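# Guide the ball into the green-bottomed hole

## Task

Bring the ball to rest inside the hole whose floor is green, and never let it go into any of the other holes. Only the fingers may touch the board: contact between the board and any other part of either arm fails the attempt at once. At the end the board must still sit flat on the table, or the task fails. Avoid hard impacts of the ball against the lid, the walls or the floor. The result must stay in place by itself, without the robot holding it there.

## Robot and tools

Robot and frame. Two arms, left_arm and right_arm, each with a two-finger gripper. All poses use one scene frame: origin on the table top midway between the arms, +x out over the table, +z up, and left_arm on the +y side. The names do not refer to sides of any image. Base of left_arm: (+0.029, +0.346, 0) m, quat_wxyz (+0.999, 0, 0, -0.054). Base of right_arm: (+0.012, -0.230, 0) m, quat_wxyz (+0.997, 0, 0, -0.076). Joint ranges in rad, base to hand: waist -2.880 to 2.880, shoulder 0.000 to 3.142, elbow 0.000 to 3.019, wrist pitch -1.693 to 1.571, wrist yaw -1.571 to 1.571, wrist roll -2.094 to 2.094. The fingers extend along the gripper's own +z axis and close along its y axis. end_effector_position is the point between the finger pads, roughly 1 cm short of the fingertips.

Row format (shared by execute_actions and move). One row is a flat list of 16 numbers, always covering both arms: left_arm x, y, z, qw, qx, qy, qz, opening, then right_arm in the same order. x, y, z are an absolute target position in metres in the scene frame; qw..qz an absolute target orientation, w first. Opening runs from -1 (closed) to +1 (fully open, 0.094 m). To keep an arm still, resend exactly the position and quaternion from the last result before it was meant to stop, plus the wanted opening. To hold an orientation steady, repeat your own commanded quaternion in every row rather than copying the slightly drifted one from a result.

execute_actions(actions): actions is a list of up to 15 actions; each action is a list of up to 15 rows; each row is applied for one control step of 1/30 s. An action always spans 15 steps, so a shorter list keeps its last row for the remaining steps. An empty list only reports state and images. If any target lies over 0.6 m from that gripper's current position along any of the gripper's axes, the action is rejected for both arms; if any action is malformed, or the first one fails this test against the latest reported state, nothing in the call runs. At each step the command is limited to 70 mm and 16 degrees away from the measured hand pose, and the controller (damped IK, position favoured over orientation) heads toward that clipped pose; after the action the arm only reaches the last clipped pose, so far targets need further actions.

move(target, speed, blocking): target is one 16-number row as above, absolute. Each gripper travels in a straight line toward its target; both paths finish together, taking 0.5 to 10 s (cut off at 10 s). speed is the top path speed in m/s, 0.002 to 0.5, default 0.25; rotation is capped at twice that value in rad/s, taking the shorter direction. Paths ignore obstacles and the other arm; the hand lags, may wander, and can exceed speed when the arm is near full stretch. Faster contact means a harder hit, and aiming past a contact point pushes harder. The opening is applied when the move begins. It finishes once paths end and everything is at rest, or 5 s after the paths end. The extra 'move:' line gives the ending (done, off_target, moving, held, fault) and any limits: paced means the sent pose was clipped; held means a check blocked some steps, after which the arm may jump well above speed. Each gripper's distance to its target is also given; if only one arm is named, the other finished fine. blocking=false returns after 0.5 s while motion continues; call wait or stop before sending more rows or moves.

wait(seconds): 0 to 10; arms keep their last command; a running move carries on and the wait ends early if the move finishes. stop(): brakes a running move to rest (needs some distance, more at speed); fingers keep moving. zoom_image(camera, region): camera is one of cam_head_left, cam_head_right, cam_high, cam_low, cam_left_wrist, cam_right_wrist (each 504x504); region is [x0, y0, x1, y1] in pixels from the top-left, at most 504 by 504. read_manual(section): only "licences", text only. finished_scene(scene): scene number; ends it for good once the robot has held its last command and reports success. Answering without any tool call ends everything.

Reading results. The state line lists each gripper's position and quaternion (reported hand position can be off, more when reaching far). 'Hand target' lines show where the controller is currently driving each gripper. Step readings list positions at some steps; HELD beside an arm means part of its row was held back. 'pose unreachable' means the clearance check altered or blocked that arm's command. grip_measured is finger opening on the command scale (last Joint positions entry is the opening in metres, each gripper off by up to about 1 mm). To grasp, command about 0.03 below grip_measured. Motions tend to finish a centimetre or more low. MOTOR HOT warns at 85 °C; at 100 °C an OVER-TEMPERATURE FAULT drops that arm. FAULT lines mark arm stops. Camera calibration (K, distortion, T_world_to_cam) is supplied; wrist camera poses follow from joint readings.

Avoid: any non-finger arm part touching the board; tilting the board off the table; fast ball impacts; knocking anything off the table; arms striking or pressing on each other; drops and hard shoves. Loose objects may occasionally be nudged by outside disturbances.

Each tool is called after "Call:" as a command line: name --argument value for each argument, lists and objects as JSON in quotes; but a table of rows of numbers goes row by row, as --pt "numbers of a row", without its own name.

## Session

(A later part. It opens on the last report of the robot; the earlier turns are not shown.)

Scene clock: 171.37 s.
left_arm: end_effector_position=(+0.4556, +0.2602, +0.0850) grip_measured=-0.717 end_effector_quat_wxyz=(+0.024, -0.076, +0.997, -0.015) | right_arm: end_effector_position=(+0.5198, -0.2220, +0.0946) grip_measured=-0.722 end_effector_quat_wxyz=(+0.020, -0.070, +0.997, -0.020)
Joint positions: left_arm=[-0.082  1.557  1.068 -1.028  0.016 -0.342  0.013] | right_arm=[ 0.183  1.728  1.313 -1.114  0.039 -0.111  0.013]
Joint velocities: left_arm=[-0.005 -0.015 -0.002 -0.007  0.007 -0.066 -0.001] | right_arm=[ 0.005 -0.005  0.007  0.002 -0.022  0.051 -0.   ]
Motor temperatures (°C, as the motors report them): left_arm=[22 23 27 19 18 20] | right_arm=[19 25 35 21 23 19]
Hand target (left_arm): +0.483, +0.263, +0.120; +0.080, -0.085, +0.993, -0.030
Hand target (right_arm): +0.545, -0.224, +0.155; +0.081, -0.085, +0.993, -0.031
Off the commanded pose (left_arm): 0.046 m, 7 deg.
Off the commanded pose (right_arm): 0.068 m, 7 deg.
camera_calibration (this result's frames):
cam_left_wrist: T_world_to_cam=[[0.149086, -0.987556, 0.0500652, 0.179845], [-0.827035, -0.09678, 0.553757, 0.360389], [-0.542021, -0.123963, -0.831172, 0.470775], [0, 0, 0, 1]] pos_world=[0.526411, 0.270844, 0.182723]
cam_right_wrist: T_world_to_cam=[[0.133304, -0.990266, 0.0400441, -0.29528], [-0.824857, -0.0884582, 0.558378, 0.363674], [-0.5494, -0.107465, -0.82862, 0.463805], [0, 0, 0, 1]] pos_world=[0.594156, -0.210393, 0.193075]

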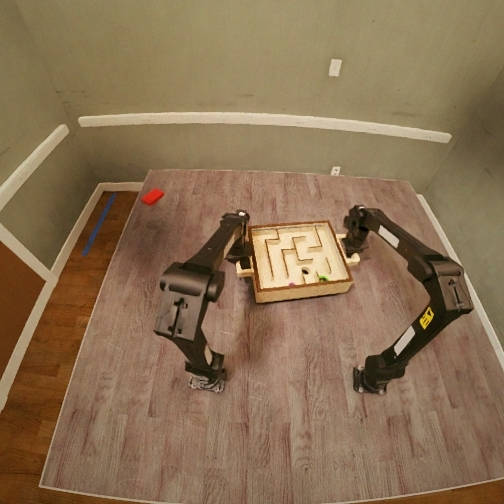

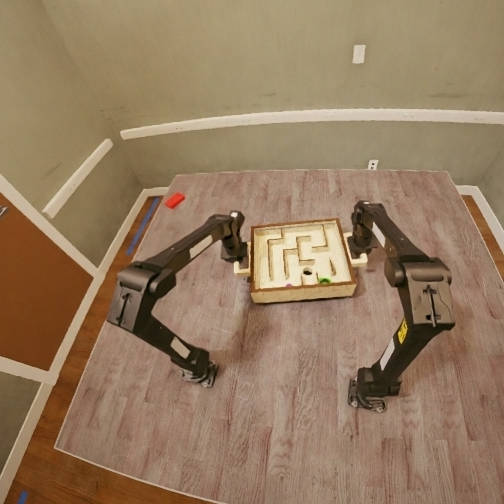

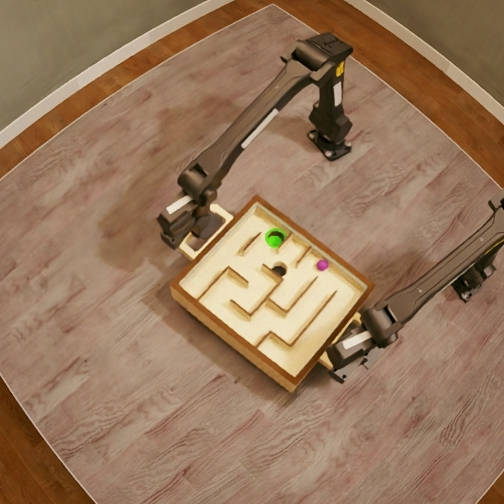

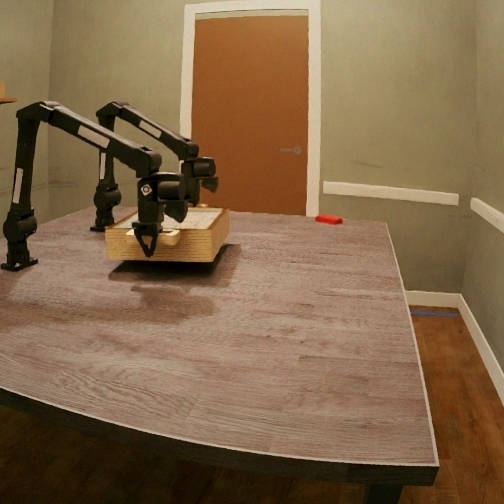

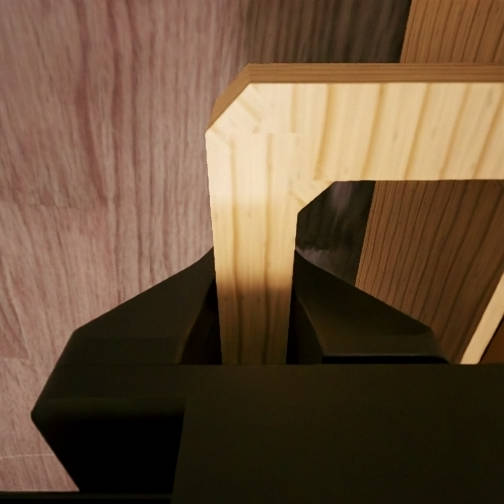

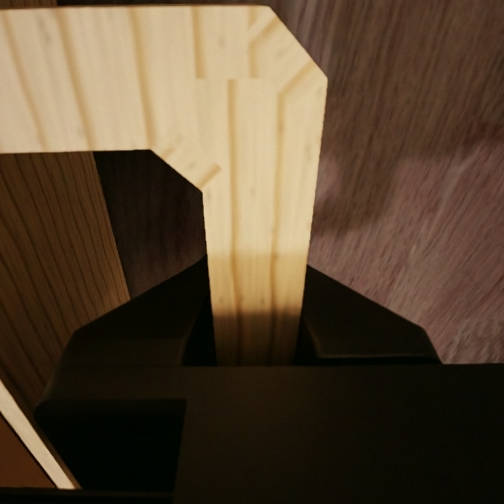

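Call:
execute_actions --actions '[[[0.485,0.263,0.118,0.08,-0.085,0.99,-0.05,-0.85,0.55,-0.224,0.163,0.08,-0.085,0.99,-0.05,-0.85]],[[0.485,0.263,0.118,0.08,-0.085,0.99,-0.05,-0.85,0.55,-0.224,0.163,0.08,-0.085,0.99,-0.05,-0.85]],[[0.485,0.263,0.125,0.08,-0.085,0.99,-0.02,-0.85,0.55,-0.224,0.15,0.08,-0.085,0.99,-0.02,-0.85]],[[0.485,0.263,0.125,0.08,-0.085,0.99,-0.02,-0.85,0.55,-0.224,0.15,0.08,-0.085,0.99,-0.02,-0.85]]]'

Call:
zoom_image --camera "cam_high" --region '[150,190,370,410]'

Scene clock: 179.63 s.
left_arm: end_effector_position=(+0.4579, +0.2652, +0.0826) grip_measured=-0.717 end_effector_quat_wxyz=(+0.030, -0.077, +0.996, -0.014) | right_arm: end_effector_position=(+0.5227, -0.2169, +0.1040) grip_measured=-0.723 end_effector_quat_wxyz=(+0.024, -0.071, +0.997, -0.016)
Joint positions: left_arm=[-0.071  1.557  1.06  -1.009  0.011 -0.334  0.013] | right_arm=[ 0.19   1.721  1.331 -1.131  0.031 -0.105  0.013]
Joint velocities: left_arm=[ 0.005 -0.005 -0.012  0.007  0.007 -0.066  0.   ] | right_arm=[-0.015  0.005  0.007 -0.002  0.022 -0.007  0.   ]
Motor temperatures (°C, as the motors report them): left_arm=[22 23 27 19 18 20] | right_arm=[19 25 35 21 23 19]
Hand target (left_arm): +0.483, +0.263, +0.124; +0.080, -0.085, +0.993, -0.021
Hand target (right_arm): +0.546, -0.224, +0.151; +0.080, -0.086, +0.993, -0.022
Off the commanded pose (left_arm): 0.050 m, 6 deg.
Off the commanded pose (right_arm): 0.054 m, 7 deg.
Step readings (end_effector_position; steps 1 to 15: 1st action; 16 to 30: 2nd action; 31 to 45: 3rd action; 46 to 60: 4th action):
0: left_arm (+0.4556, +0.2602, +0.0850) | right_arm (+0.5198, -0.2220, +0.0946)
1: left_arm (+0.4558, +0.2587, +0.0849) | right_arm (+0.5197, -0.2236, +0.0949)
2: left_arm (+0.4561, +0.2576, +0.0847) | right_arm (+0.5194, -0.2246, +0.0958)
4: left_arm (+0.4556, +0.2580, +0.0832) | right_arm (+0.5199, -0.2242, +0.0991)
8: left_arm (+0.4567, +0.2599, +0.0828) | right_arm (+0.5217, -0.2223, +0.1038)
15: left_arm (+0.4573, +0.2599, +0.0828) | right_arm (+0.5223, -0.2223, +0.1044)
16: left_arm (+0.4573, +0.2599, +0.0828) | right_arm (+0.5223, -0.2223, +0.1044)
17: left_arm (+0.4573, +0.2599, +0.0828) | right_arm (+0.5223, -0.2223, +0.1044)
19: left_arm (+0.4573, +0.2599, +0.0828) | right_arm (+0.5223, -0.2223, +0.1044)
23: left_arm (+0.4573, +0.2599, +0.0828) | right_arm (+0.5223, -0.2223, +0.1044)
30: left_arm (+0.4573, +0.2599, +0.0828) | right_arm (+0.5223, -0.2223, +0.1044)
31: left_arm (+0.4577, +0.2622, +0.0827) | right_arm (+0.5222, -0.2198, +0.1042)
32: left_arm (+0.4578, +0.2643, +0.0826) | right_arm (+0.5222, -0.2176, +0.1040)
34: left_arm (+0.4579, +0.2652, +0.0826) | right_arm (+0.5227, -0.2167, +0.1040)
38: left_arm (+0.4579, +0.2652, +0.0826) | right_arm (+0.5227, -0.2169, +0.1040)
45: left_arm (+0.4579, +0.2652, +0.0826) | right_arm (+0.5227, -0.2169, +0.1040)
46: left_arm (+0.4579, +0.2652, +0.0826) | right_arm (+0.5227, -0.2169, +0.1040)
47: left_arm (+0.4579, +0.2652, +0.0826) | right_arm (+0.5227, -0.2169, +0.1040)
49: left_arm (+0.4579, +0.2652, +0.0826) | right_arm (+0.5227, -0.2169, +0.1040)
53: left_arm (+0.4579, +0.2652, +0.0826) | right_arm (+0.5227, -0.2169, +0.1040)
60: end_effector_position above
camera_calibration (this result's frames):
cam_left_wrist: T_world_to_cam=[[0.151435, -0.987269, 0.0486496, 0.183519], [-0.833308, -0.101038, 0.543497, 0.368983], [-0.531662, -0.122845, -0.838, 0.466165], [0, 0, 0, 1]] pos_world=[0.527528, 0.275729, 0.181177]
cam_right_wrist: T_world_to_cam=[[0.135291, -0.990268, 0.0326284, -0.291193], [-0.828825, -0.0950675, 0.551372, 0.362603], [-0.542904, -0.101639, -0.833621, 0.472195], [0, 0, 0, 1]] pos_world=[0.596287, -0.205894, 0.203204]

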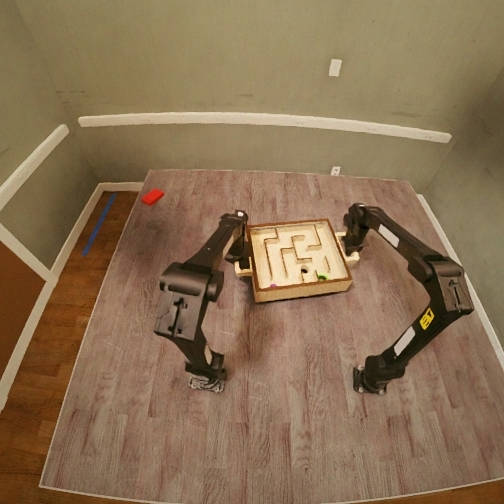

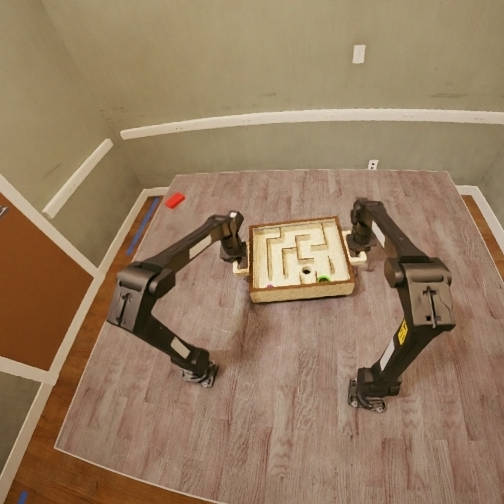

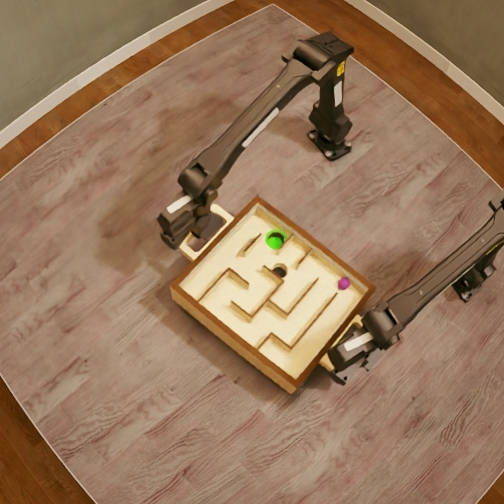

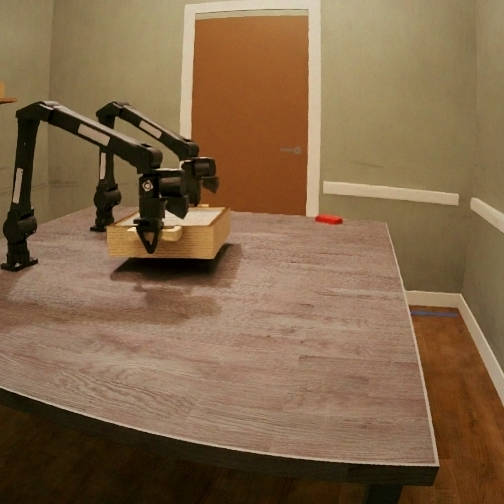

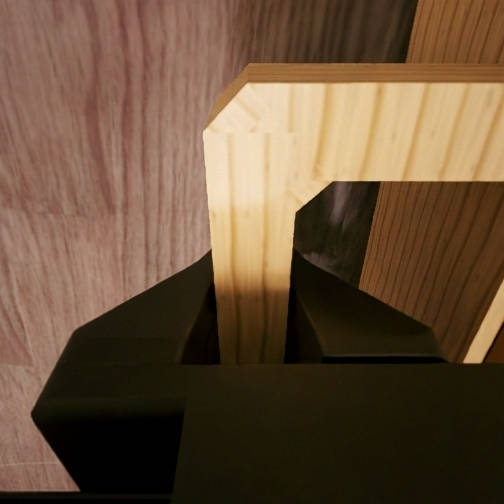

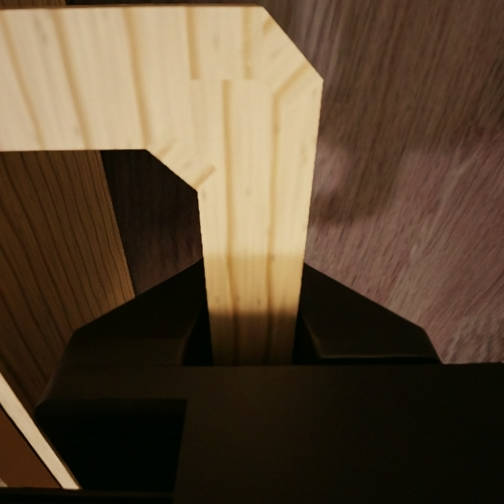

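Region (150, 190, 370, 410) of cam_high's 504x504 image, scaled by 2.291, with more detail than that image has.

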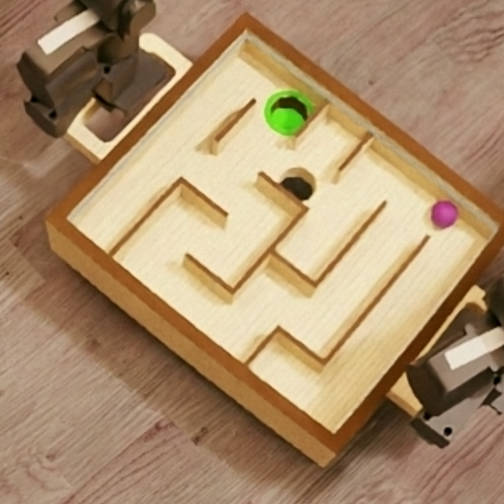

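Call:
execute_actions --actions '[[[0.485,0.263,0.15,0.08,-0.085,0.99,0.045,-0.85,0.55,-0.224,0.11,0.08,-0.085,0.99,0.045,-0.85]],[[0.485,0.263,0.15,0.08,-0.085,0.99,0.045,-0.85,0.55,-0.224,0.11,0.08,-0.085,0.99,0.045,-0.85]],[[0.485,0.263,0.12,0.08,-0.085,0.99,-0.03,-0.85,0.55,-0.224,0.155,0.08,-0.085,0.99,-0.03,-0.85]],[[0.485,0.263,0.12,0.08,-0.085,0.99,-0.03,-0.85,0.55,-0.224,0.155,0.08,-0.085,0.99,-0.03,-0.85]]]'

Call:
wait --seconds 1

Call:
zoom_image --camera "cam_high" --region '[150,190,370,410]'

Scene clock: 189.90 s.
left_arm: end_effector_position=(+0.4556, +0.2604, +0.0849) grip_measured=-0.714 end_effector_quat_wxyz=(+0.024, -0.075, +0.997, -0.015) | right_arm: end_effector_position=(+0.5190, -0.2219, +0.0936) grip_measured=-0.721 end_effector_quat_wxyz=(+0.019, -0.070, +0.997, -0.020)
Joint positions: left_arm=[-0.081  1.557  1.067 -1.027  0.018 -0.34   0.013] | right_arm=[ 0.183  1.728  1.312 -1.115  0.038 -0.11   0.013]
Joint velocities: left_arm=[ 0.015 -0.005 -0.002 -0.002 -0.022  0.022 -0.001] | right_arm=[ 0.005 -0.015  0.012 -0.002 -0.081  0.022  0.   ]
Motor temperatures (°C, as the motors report them): left_arm=[22 23 28 19 18 20] | right_arm=[19 25 35 21 22 19]
Hand target (left_arm): +0.483, +0.263, +0.120; +0.080, -0.084, +0.993, -0.030
Hand target (right_arm): +0.544, -0.224, +0.155; +0.081, -0.085, +0.993, -0.031
Off the commanded pose (left_arm): 0.046 m, 7 deg.
Off the commanded pose (right_arm): 0.069 m, 7 deg.
Step readings (end_effector_position; steps 1 to 15: 1st action; 16 to 30: 2nd action; 31 to 45: 3rd action; 46 to 60: 4th action):
0: left_arm (+0.4579, +0.2652, +0.0826) | right_arm (+0.5227, -0.2169, +0.1040)
1: left_arm (+0.4571, +0.2698, +0.0837) | right_arm (+0.5241, -0.2117, +0.1031)
2: left_arm (+0.4545, +0.2740, +0.0858) | right_arm (+0.5269, -0.2067, +0.1017)
4: left_arm (+0.4551, +0.2725, +0.0952) | right_arm (+0.5285, -0.2077, +0.0935)
8: left_arm (+0.4581, +0.2643, +0.1043) | right_arm (+0.5299, -0.2153, +0.0832)
15: left_arm (+0.4565, +0.2634, +0.1043) | right_arm (+0.5299, -0.2161, +0.0833)
16: left_arm (+0.4565, +0.2634, +0.1043) | right_arm (+0.5299, -0.2161, +0.0833)
17: left_arm (+0.4565, +0.2634, +0.1043) | right_arm (+0.5299, -0.2161, +0.0833)
19: left_arm (+0.4565, +0.2634, +0.1043) | right_arm (+0.5299, -0.2161, +0.0833)
23: left_arm (+0.4565, +0.2634, +0.1043) | right_arm (+0.5299, -0.2161, +0.0833)
30: left_arm (+0.4565, +0.2634, +0.1043) | right_arm (+0.5299, -0.2161, +0.0833)
31: left_arm (+0.4569, +0.2581, +0.1027) | right_arm (+0.5285, -0.2217, +0.0825)
32: left_arm (+0.4591, +0.2529, +0.1008) | right_arm (+0.5265, -0.2278, +0.0828)
34: left_arm (+0.4585, +0.2535, +0.0927) | right_arm (+0.5230, -0.2282, +0.0872)
38: left_arm (+0.4544, +0.2593, +0.0848) | right_arm (+0.5192, -0.2228, +0.0935)
45: left_arm (+0.4556, +0.2604, +0.0849) | right_arm (+0.5190, -0.2219, +0.0936)
46: left_arm (+0.4556, +0.2604, +0.0849) | right_arm (+0.5190, -0.2219, +0.0936)
47: left_arm (+0.4556, +0.2604, +0.0849) | right_arm (+0.5190, -0.2219, +0.0936)
49: left_arm (+0.4556, +0.2604, +0.0849) | right_arm (+0.5190, -0.2219, +0.0936)
53: left_arm (+0.4556, +0.2604, +0.0849) | right_arm (+0.5190, -0.2219, +0.0936)
60: end_effector_position above
camera_calibration (this result's frames):
cam_left_wrist: T_world_to_cam=[[0.147907, -0.987683, 0.0510562, 0.180487], [-0.827059, -0.0952159, 0.553992, 0.360023], [-0.542307, -0.124166, -0.830955, 0.470832], [0, 0, 0, 1]] pos_world=[0.526401, 0.271005, 0.182575]
cam_right_wrist: T_world_to_cam=[[0.132308, -0.990442, 0.0389711, -0.294459], [-0.823473, -0.0879494, 0.560497, 0.362791], [-0.551713, -0.10625, -0.827239, 0.463985], [0, 0, 0, 1]] pos_world=[0.593695, -0.210439, 0.191958]

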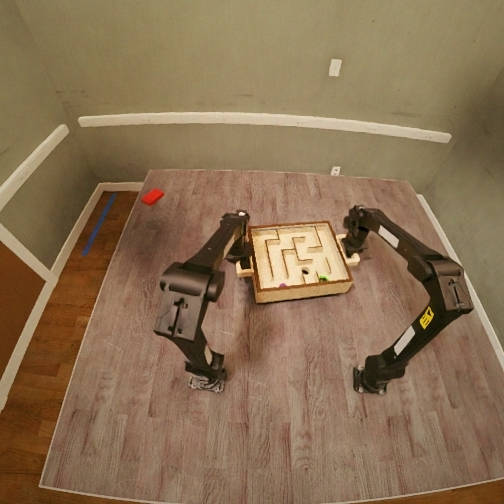

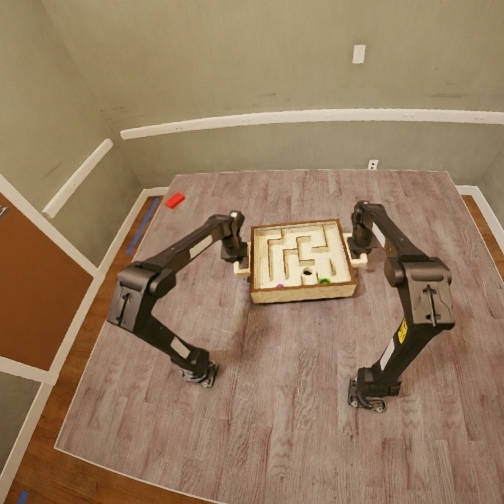

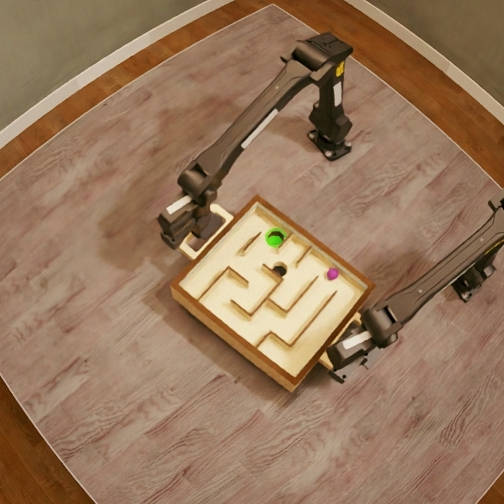

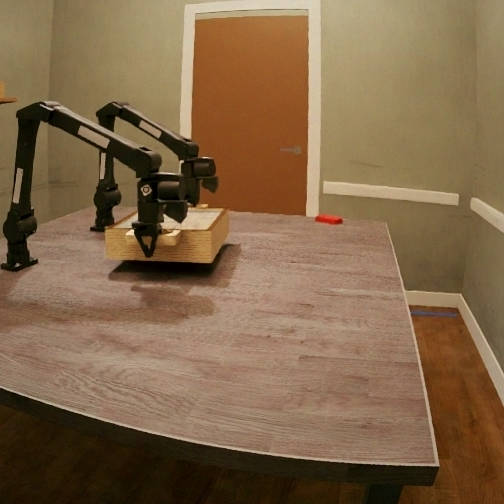

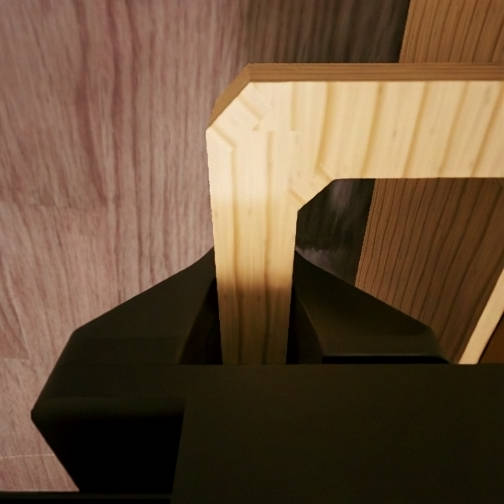

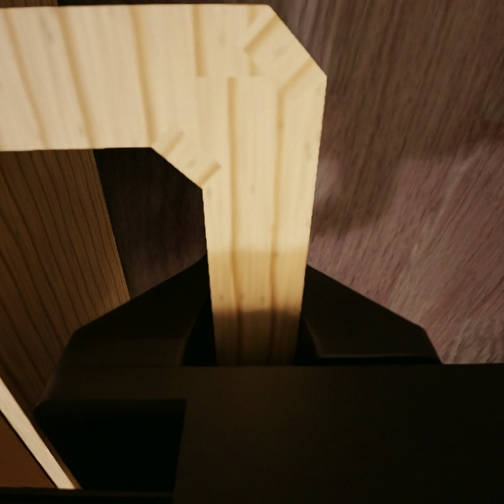

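Scene clock: 190.90 s.
left_arm: end_effector_position=(+0.4556, +0.2604, +0.0849) grip_measured=-0.714 end_effector_quat_wxyz=(+0.024, -0.075, +0.997, -0.015) | right_arm: end_effector_position=(+0.5190, -0.2219, +0.0936) grip_measured=-0.721 end_effector_quat_wxyz=(+0.019, -0.070, +0.997, -0.020)
Joint positions: left_arm=[-0.081  1.557  1.067 -1.027  0.018 -0.34   0.013] | right_arm=[ 0.183  1.728  1.312 -1.115  0.038 -0.11   0.013]
Joint velocities: left_arm=[-0.015  0.005 -0.007 -0.007 -0.007 -0.051  0.001] | right_arm=[-0.015 -0.005  0.012 -0.012 -0.051 -0.007 -0.   ]
Motor temperatures (°C, as the motors report them): left_arm=[22 23 28 19 18 20] | right_arm=[19 25 35 21 22 19]
Hand target (left_arm): +0.483, +0.263, +0.120; +0.080, -0.084, +0.993, -0.030
Hand target (right_arm): +0.544, -0.224, +0.155; +0.081, -0.085, +0.993, -0.031
Off the commanded pose (left_arm): 0.046 m, 7 deg.
Off the commanded pose (right_arm): 0.069 m, 7 deg.
wait: 1.00 s; at rest by 0.17 s
camera_calibration (this result's frames):
cam_left_wrist: T_world_to_cam=[[0.147907, -0.987683, 0.0510562, 0.180487], [-0.827059, -0.0952159, 0.553992, 0.360023], [-0.542307, -0.124166, -0.830955, 0.470832], [0, 0, 0, 1]] pos_world=[0.526401, 0.271005, 0.182575]
cam_right_wrist: T_world_to_cam=[[0.132308, -0.990442, 0.0389711, -0.294459], [-0.823473, -0.0879494, 0.560497, 0.362791], [-0.551713, -0.10625, -0.827239, 0.463985], [0, 0, 0, 1]] pos_world=[0.593695, -0.210439, 0.191958]

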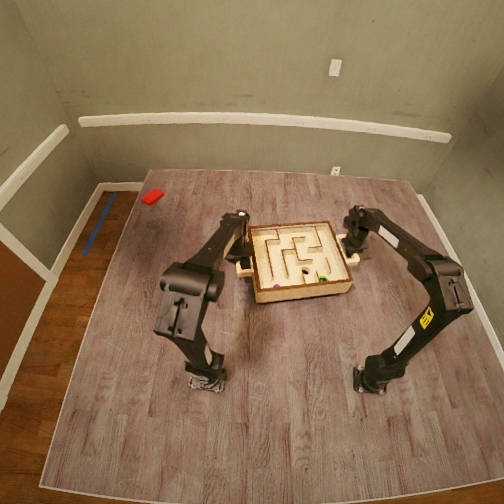

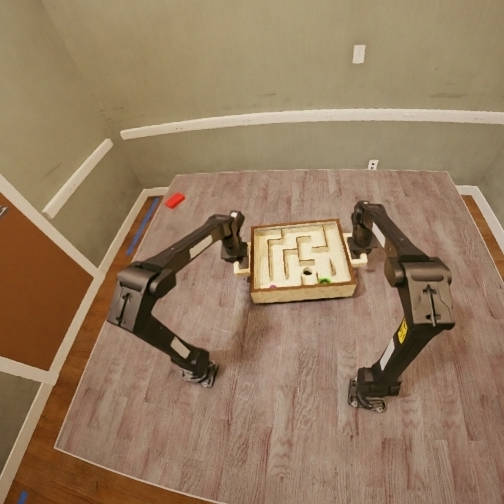

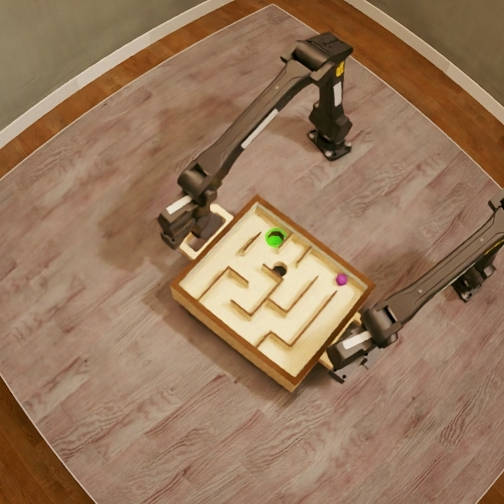

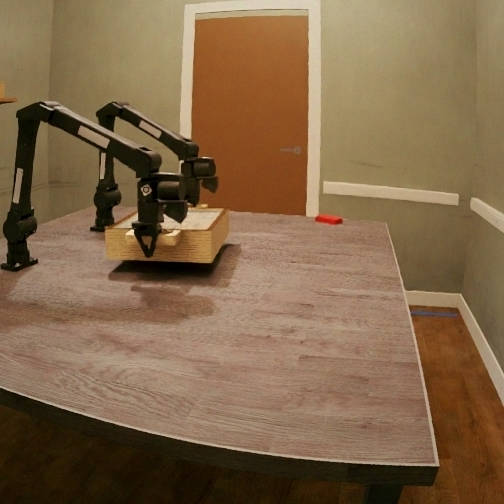

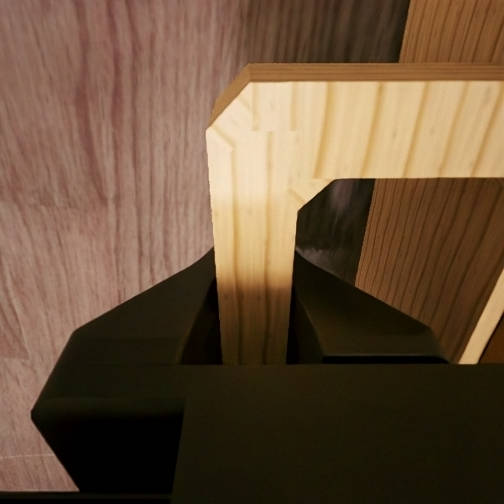

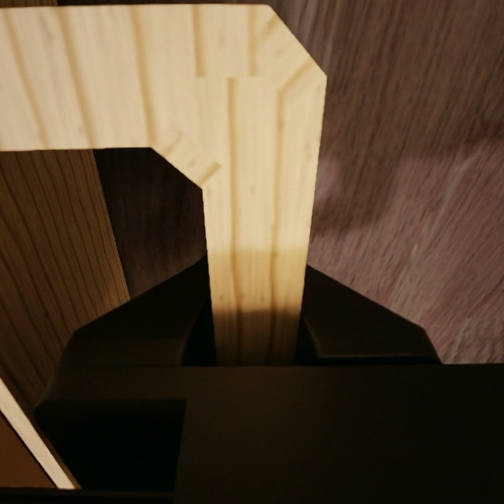

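Region (150, 190, 370, 410) of cam_high's 504x504 image, scaled by 2.291, with more detail than that image has.

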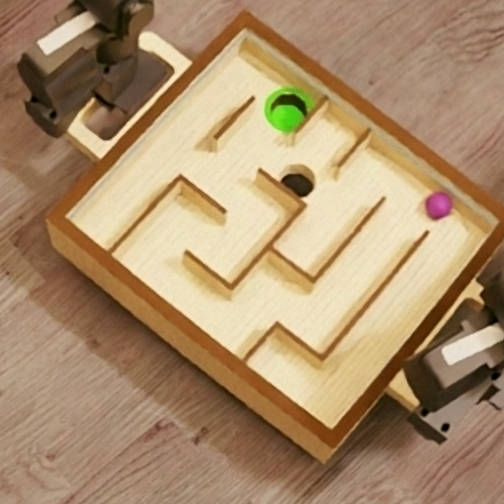

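Call:
execute_actions --actions '[[[0.485,0.263,0.15,0.08,-0.085,0.99,0.045,-0.85,0.55,-0.224,0.11,0.08,-0.085,0.99,0.045,-0.85]],[[0.485,0.263,0.15,0.08,-0.085,0.99,0.045,-0.85,0.55,-0.224,0.11,0.08,-0.085,0.99,0.045,-0.85]],[[0.485,0.263,0.126,0.08,-0.085,0.99,-0.015,-0.85,0.55,-0.224,0.147,0.08,-0.085,0.99,-0.015,-0.85]],[[0.485,0.263,0.126,0.08,-0.085,0.99,-0.015,-0.85,0.55,-0.224,0.147,0.08,-0.085,0.99,-0.015,-0.85]]]'

Call:
zoom_image --camera "cam_high" --region '[150,190,370,410]'

Scene clock: 200.37 s.
left_arm: end_effector_position=(+0.4574, +0.2598, +0.0929) grip_measured=-0.715 end_effector_quat_wxyz=(+0.026, -0.075, +0.997, +0.001) | right_arm: end_effector_position=(+0.5215, -0.2218, +0.0871) grip_measured=-0.723 end_effector_quat_wxyz=(+0.021, -0.070, +0.997, -0.003)
Joint positions: left_arm=[-0.094  1.554  1.087 -1.054 -0.015 -0.352  0.013] | right_arm=[ 0.171  1.739  1.308 -1.096  0.004 -0.121  0.013]
Joint velocities: left_arm=[ 0.005 -0.005  0.002  0.012 -0.051  0.051 -0.001] | right_arm=[-0.005 -0.005  0.007  0.002 -0.066  0.081  0.001]
Motor temperatures (°C, as the motors report them): left_arm=[22 23 28 19 18 20] | right_arm=[19 25 35 21 23 19]
Hand target (left_arm): +0.484, +0.263, +0.126; +0.080, -0.085, +0.993, -0.015
Hand target (right_arm): +0.545, -0.224, +0.147; +0.081, -0.085, +0.993, -0.016
Off the commanded pose (left_arm): 0.043 m, 7 deg.
Off the commanded pose (right_arm): 0.066 m, 7 deg.
Step readings (end_effector_position; steps 1 to 15: 1st action; 16 to 30: 2nd action; 31 to 45: 3rd action; 46 to 60: 4th action):
0: left_arm (+0.4556, +0.2604, +0.0849) | right_arm (+0.5190, -0.2219, +0.0936)
1: left_arm (+0.4549, +0.2657, +0.0855) | right_arm (+0.5204, -0.2160, +0.0934)
2: left_arm (+0.4526, +0.2711, +0.0869) | right_arm (+0.5228, -0.2098, +0.0933)
4: left_arm (+0.4528, +0.2712, +0.0936) | right_arm (+0.5264, -0.2090, +0.0893)
8: left_arm (+0.4575, +0.2654, +0.1020) | right_arm (+0.5295, -0.2145, +0.0848)
15: left_arm (+0.4565, +0.2641, +0.1024) | right_arm (+0.5296, -0.2158, +0.0849)
16: left_arm (+0.4565, +0.2641, +0.1024) | right_arm (+0.5296, -0.2158, +0.0849)
17: left_arm (+0.4565, +0.2641, +0.1024) | right_arm (+0.5296, -0.2158, +0.0849)
19: left_arm (+0.4565, +0.2641, +0.1024) | right_arm (+0.5296, -0.2158, +0.0849)
23: left_arm (+0.4565, +0.2641, +0.1024) | right_arm (+0.5296, -0.2158, +0.0849)
30: left_arm (+0.4565, +0.2641, +0.1024) | right_arm (+0.5296, -0.2158, +0.0849)
31: left_arm (+0.4572, +0.2596, +0.1018) | right_arm (+0.5285, -0.2204, +0.0842)
32: left_arm (+0.4593, +0.2553, +0.1008) | right_arm (+0.5268, -0.2254, +0.0841)
34: left_arm (+0.4593, +0.2550, +0.0966) | right_arm (+0.5238, -0.2265, +0.0857)
38: left_arm (+0.4566, +0.2586, +0.0929) | right_arm (+0.5216, -0.2229, +0.0871)
45: left_arm (+0.4574, +0.2598, +0.0929) | right_arm (+0.5215, -0.2218, +0.0871)
46: left_arm (+0.4574, +0.2598, +0.0929) | right_arm (+0.5215, -0.2218, +0.0871)
47: left_arm (+0.4574, +0.2598, +0.0929) | right_arm (+0.5215, -0.2218, +0.0871)
49: left_arm (+0.4574, +0.2598, +0.0929) | right_arm (+0.5215, -0.2218, +0.0871)
53: left_arm (+0.4574, +0.2598, +0.0929) | right_arm (+0.5215, -0.2218, +0.0871)
60: end_effector_position above
camera_calibration (this result's frames):
cam_left_wrist: T_world_to_cam=[[0.148724, -0.988685, 0.0195613, 0.182101], [-0.82834, -0.11375, 0.548556, 0.362886], [-0.540124, -0.0977866, -0.835885, 0.471022], [0, 0, 0, 1]] pos_world=[0.52792, 0.267378, 0.191095]
cam_right_wrist: T_world_to_cam=[[0.134016, -0.990963, 0.00575175, -0.292505], [-0.824817, -0.108326, 0.554925, 0.365166], [-0.549287, -0.0791128, -0.83188, 0.465149], [0, 0, 0, 1]] pos_world=[0.595896, -0.213506, 0.185991]

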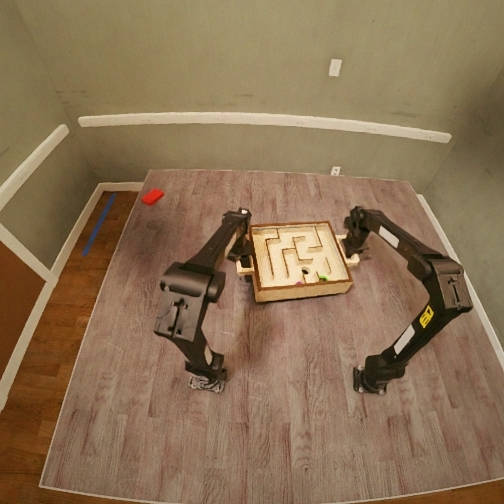

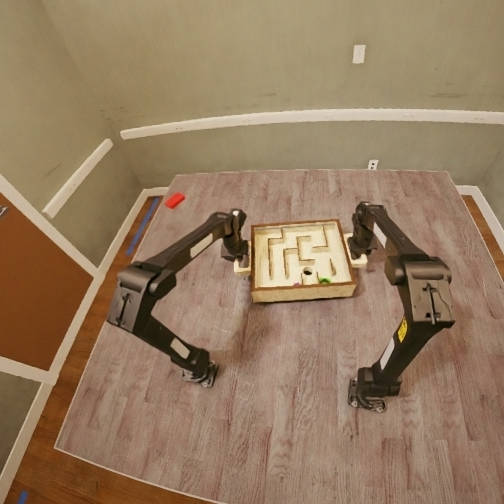

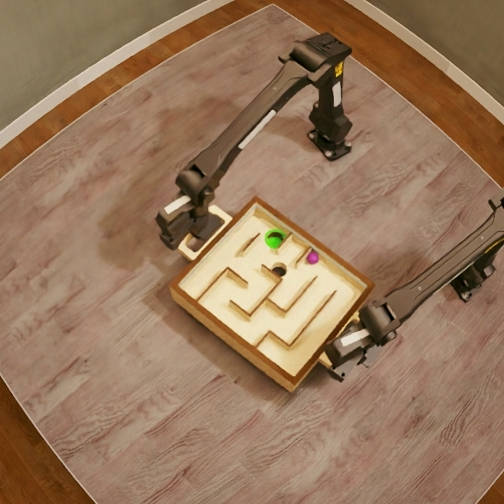

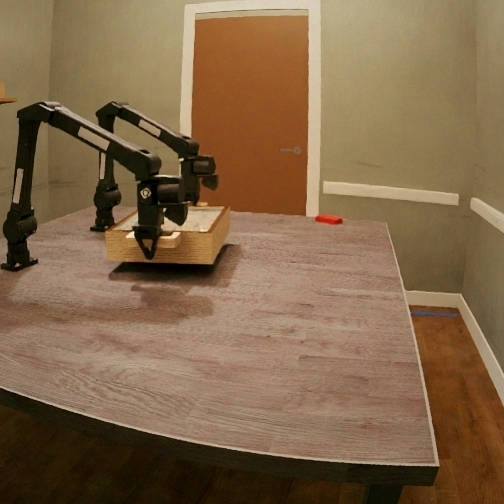

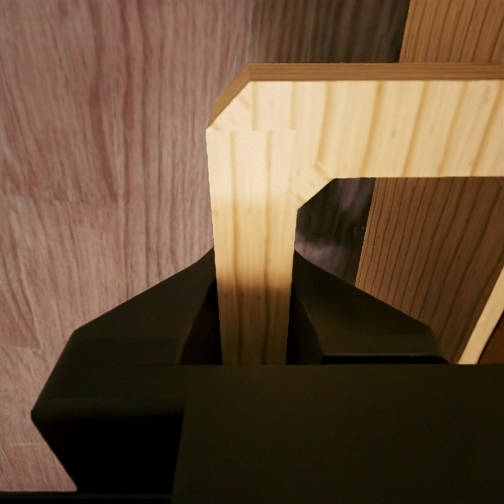

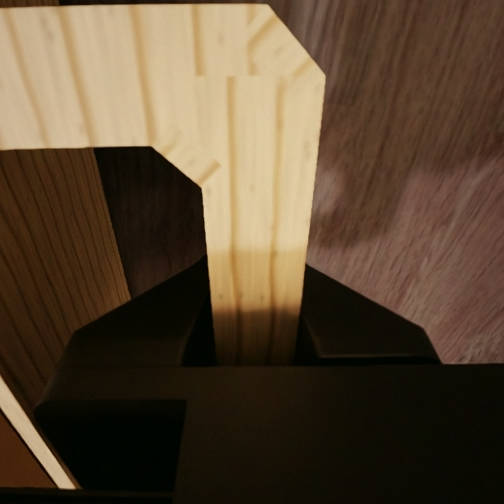

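Region (150, 190, 370, 410) of cam_high's 504x504 image, scaled by 2.291, with more detail than that image has.

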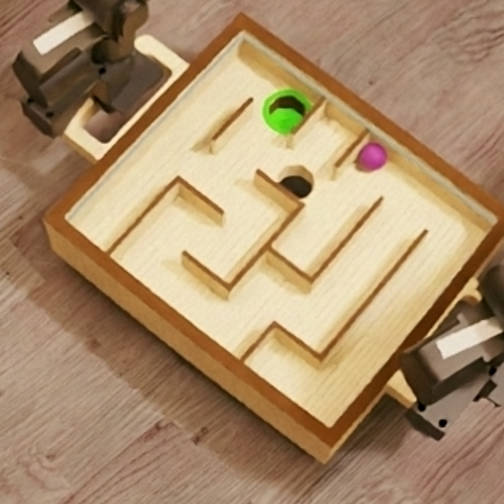

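Call:
execute_actions --actions '[[[0.485,0.263,0.12,0.08,-0.085,0.99,-0.03,-0.85,0.55,-0.224,0.155,0.08,-0.085,0.99,-0.03,-0.85]],[[0.485,0.263,0.12,0.08,-0.085,0.99,-0.03,-0.85,0.55,-0.224,0.155,0.08,-0.085,0.99,-0.03,-0.85]],[[0.485,0.263,0.12,0.08,-0.085,0.99,-0.03,-0.85,0.55,-0.224,0.155,0.08,-0.085,0.99,-0.03,-0.85]]]'

Call:
zoom_image --camera "cam_high" --region '[150,190,370,410]'

Scene clock: 210.20 s.
left_arm: end_effector_position=(+0.4571, +0.2591, +0.0876) grip_measured=-0.715 end_effector_quat_wxyz=(+0.027, -0.075, +0.997, -0.014) | right_arm: end_effector_position=(+0.5213, -0.2229, +0.0948) grip_measured=-0.723 end_effector_quat_wxyz=(+0.021, -0.070, +0.997, -0.018)
Joint positions: left_arm=[-0.085  1.554  1.072 -1.029  0.013 -0.344  0.013] | right_arm=[ 0.179  1.73   1.316 -1.113  0.034 -0.114  0.013]
Joint velocities: left_arm=[ 0.005 -0.005 -0.012 -0.002 -0.051  0.007 -0.001] | right_arm=[-0.005 -0.005 -0.002 -0.002  0.051 -0.022  0.001]
Motor temperatures (°C, as the motors report them): left_arm=[22 23 28 19 18 20] | right_arm=[19 25 35 21 23 19]
Hand target (left_arm): +0.484, +0.263, +0.120; +0.080, -0.085, +0.993, -0.030
Hand target (right_arm): +0.545, -0.224, +0.155; +0.081, -0.085, +0.993, -0.031
Off the commanded pose (left_arm): 0.043 m, 6 deg.
Off the commanded pose (right_arm): 0.067 m, 7 deg.
Step readings (end_effector_position; steps 1 to 15: 1st action; 16 to 30: 2nd action; 31 to 45: 3rd action):
0: left_arm (+0.4574, +0.2598, +0.0929) | right_arm (+0.5215, -0.2218, +0.0871)
1: left_arm (+0.4573, +0.2587, +0.0924) | right_arm (+0.5212, -0.2231, +0.0873)
2: left_arm (+0.4577, +0.2580, +0.0915) | right_arm (+0.5210, -0.2240, +0.0881)
4: left_arm (+0.4570, +0.2581, +0.0889) | right_arm (+0.5210, -0.2240, +0.0910)
8: left_arm (+0.4565, +0.2592, +0.0875) | right_arm (+0.5208, -0.2228, +0.0944)
15: left_arm (+0.4571, +0.2591, +0.0876) | right_arm (+0.5213, -0.2229, +0.0948)
16: left_arm (+0.4571, +0.2591, +0.0876) | right_arm (+0.5213, -0.2229, +0.0948)
17: left_arm (+0.4571, +0.2591, +0.0876) | right_arm (+0.5213, -0.2229, +0.0948)
19: left_arm (+0.4571, +0.2591, +0.0876) | right_arm (+0.5213, -0.2229, +0.0948)
23: left_arm (+0.4571, +0.2591, +0.0876) | right_arm (+0.5213, -0.2229, +0.0948)
30: left_arm (+0.4571, +0.2591, +0.0876) | right_arm (+0.5213, -0.2229, +0.0948)
31: left_arm (+0.4571, +0.2591, +0.0876) | right_arm (+0.5213, -0.2229, +0.0948)
32: left_arm (+0.4571, +0.2591, +0.0876) | right_arm (+0.5213, -0.2229, +0.0948)
34: left_arm (+0.4571, +0.2591, +0.0876) | right_arm (+0.5213, -0.2229, +0.0948)
38: left_arm (+0.4571, +0.2591, +0.0876) | right_arm (+0.5213, -0.2229, +0.0948)
45: end_effector_position above
camera_calibration (this result's frames):
cam_left_wrist: T_world_to_cam=[[0.148571, -0.987675, 0.0492379, 0.178761], [-0.830434, -0.0975735, 0.548506, 0.362265], [-0.536942, -0.122381, -0.834696, 0.471112], [0, 0, 0, 1]] pos_world=[0.527238, 0.269561, 0.185729]
cam_right_wrist: T_world_to_cam=[[0.133056, -0.990473, 0.0354785, -0.295818], [-0.826008, -0.0910377, 0.556257, 0.364898], [-0.547728, -0.103319, -0.830252, 0.464977], [0, 0, 0, 1]] pos_world=[0.59545, -0.211739, 0.193567]

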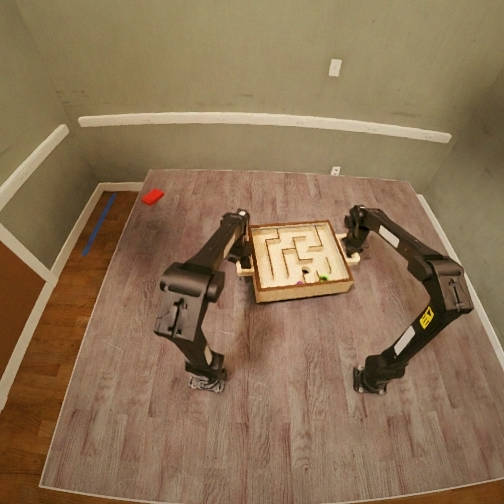

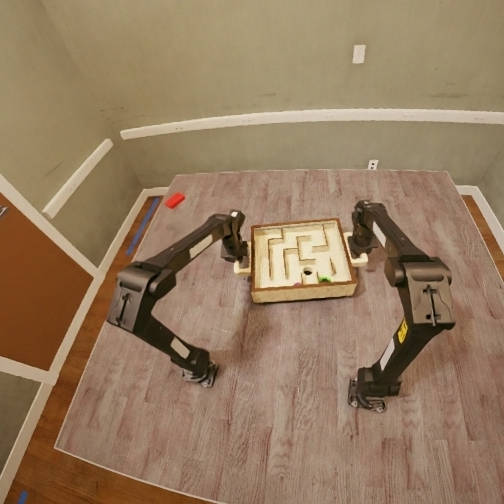

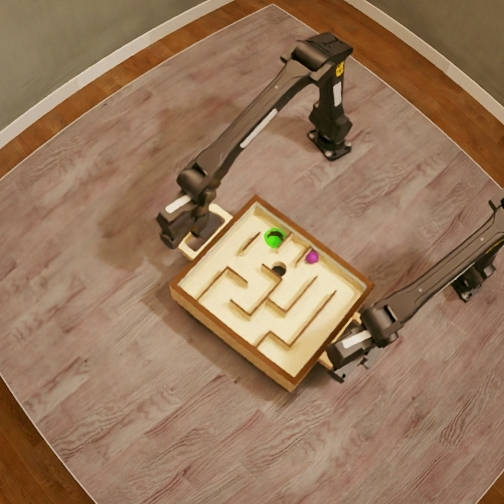

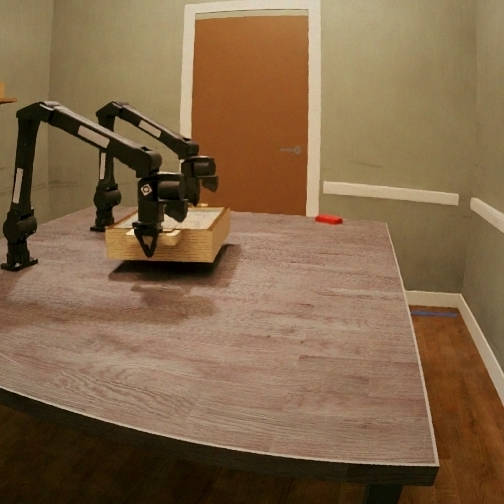

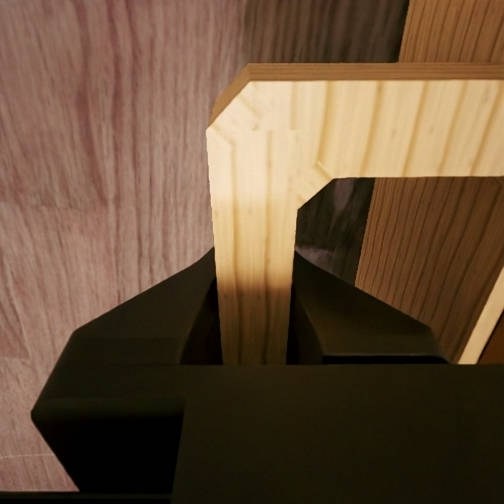

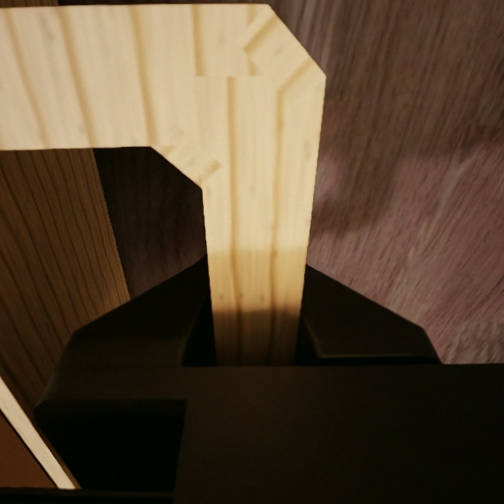

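Region (150, 190, 370, 410) of cam_high's 504x504 image, scaled by 2.291, with more detail than that image has.

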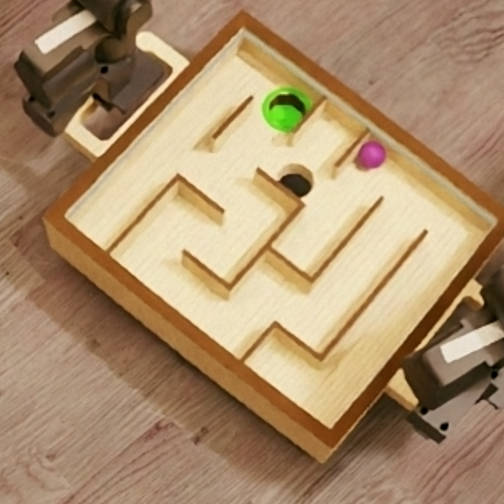

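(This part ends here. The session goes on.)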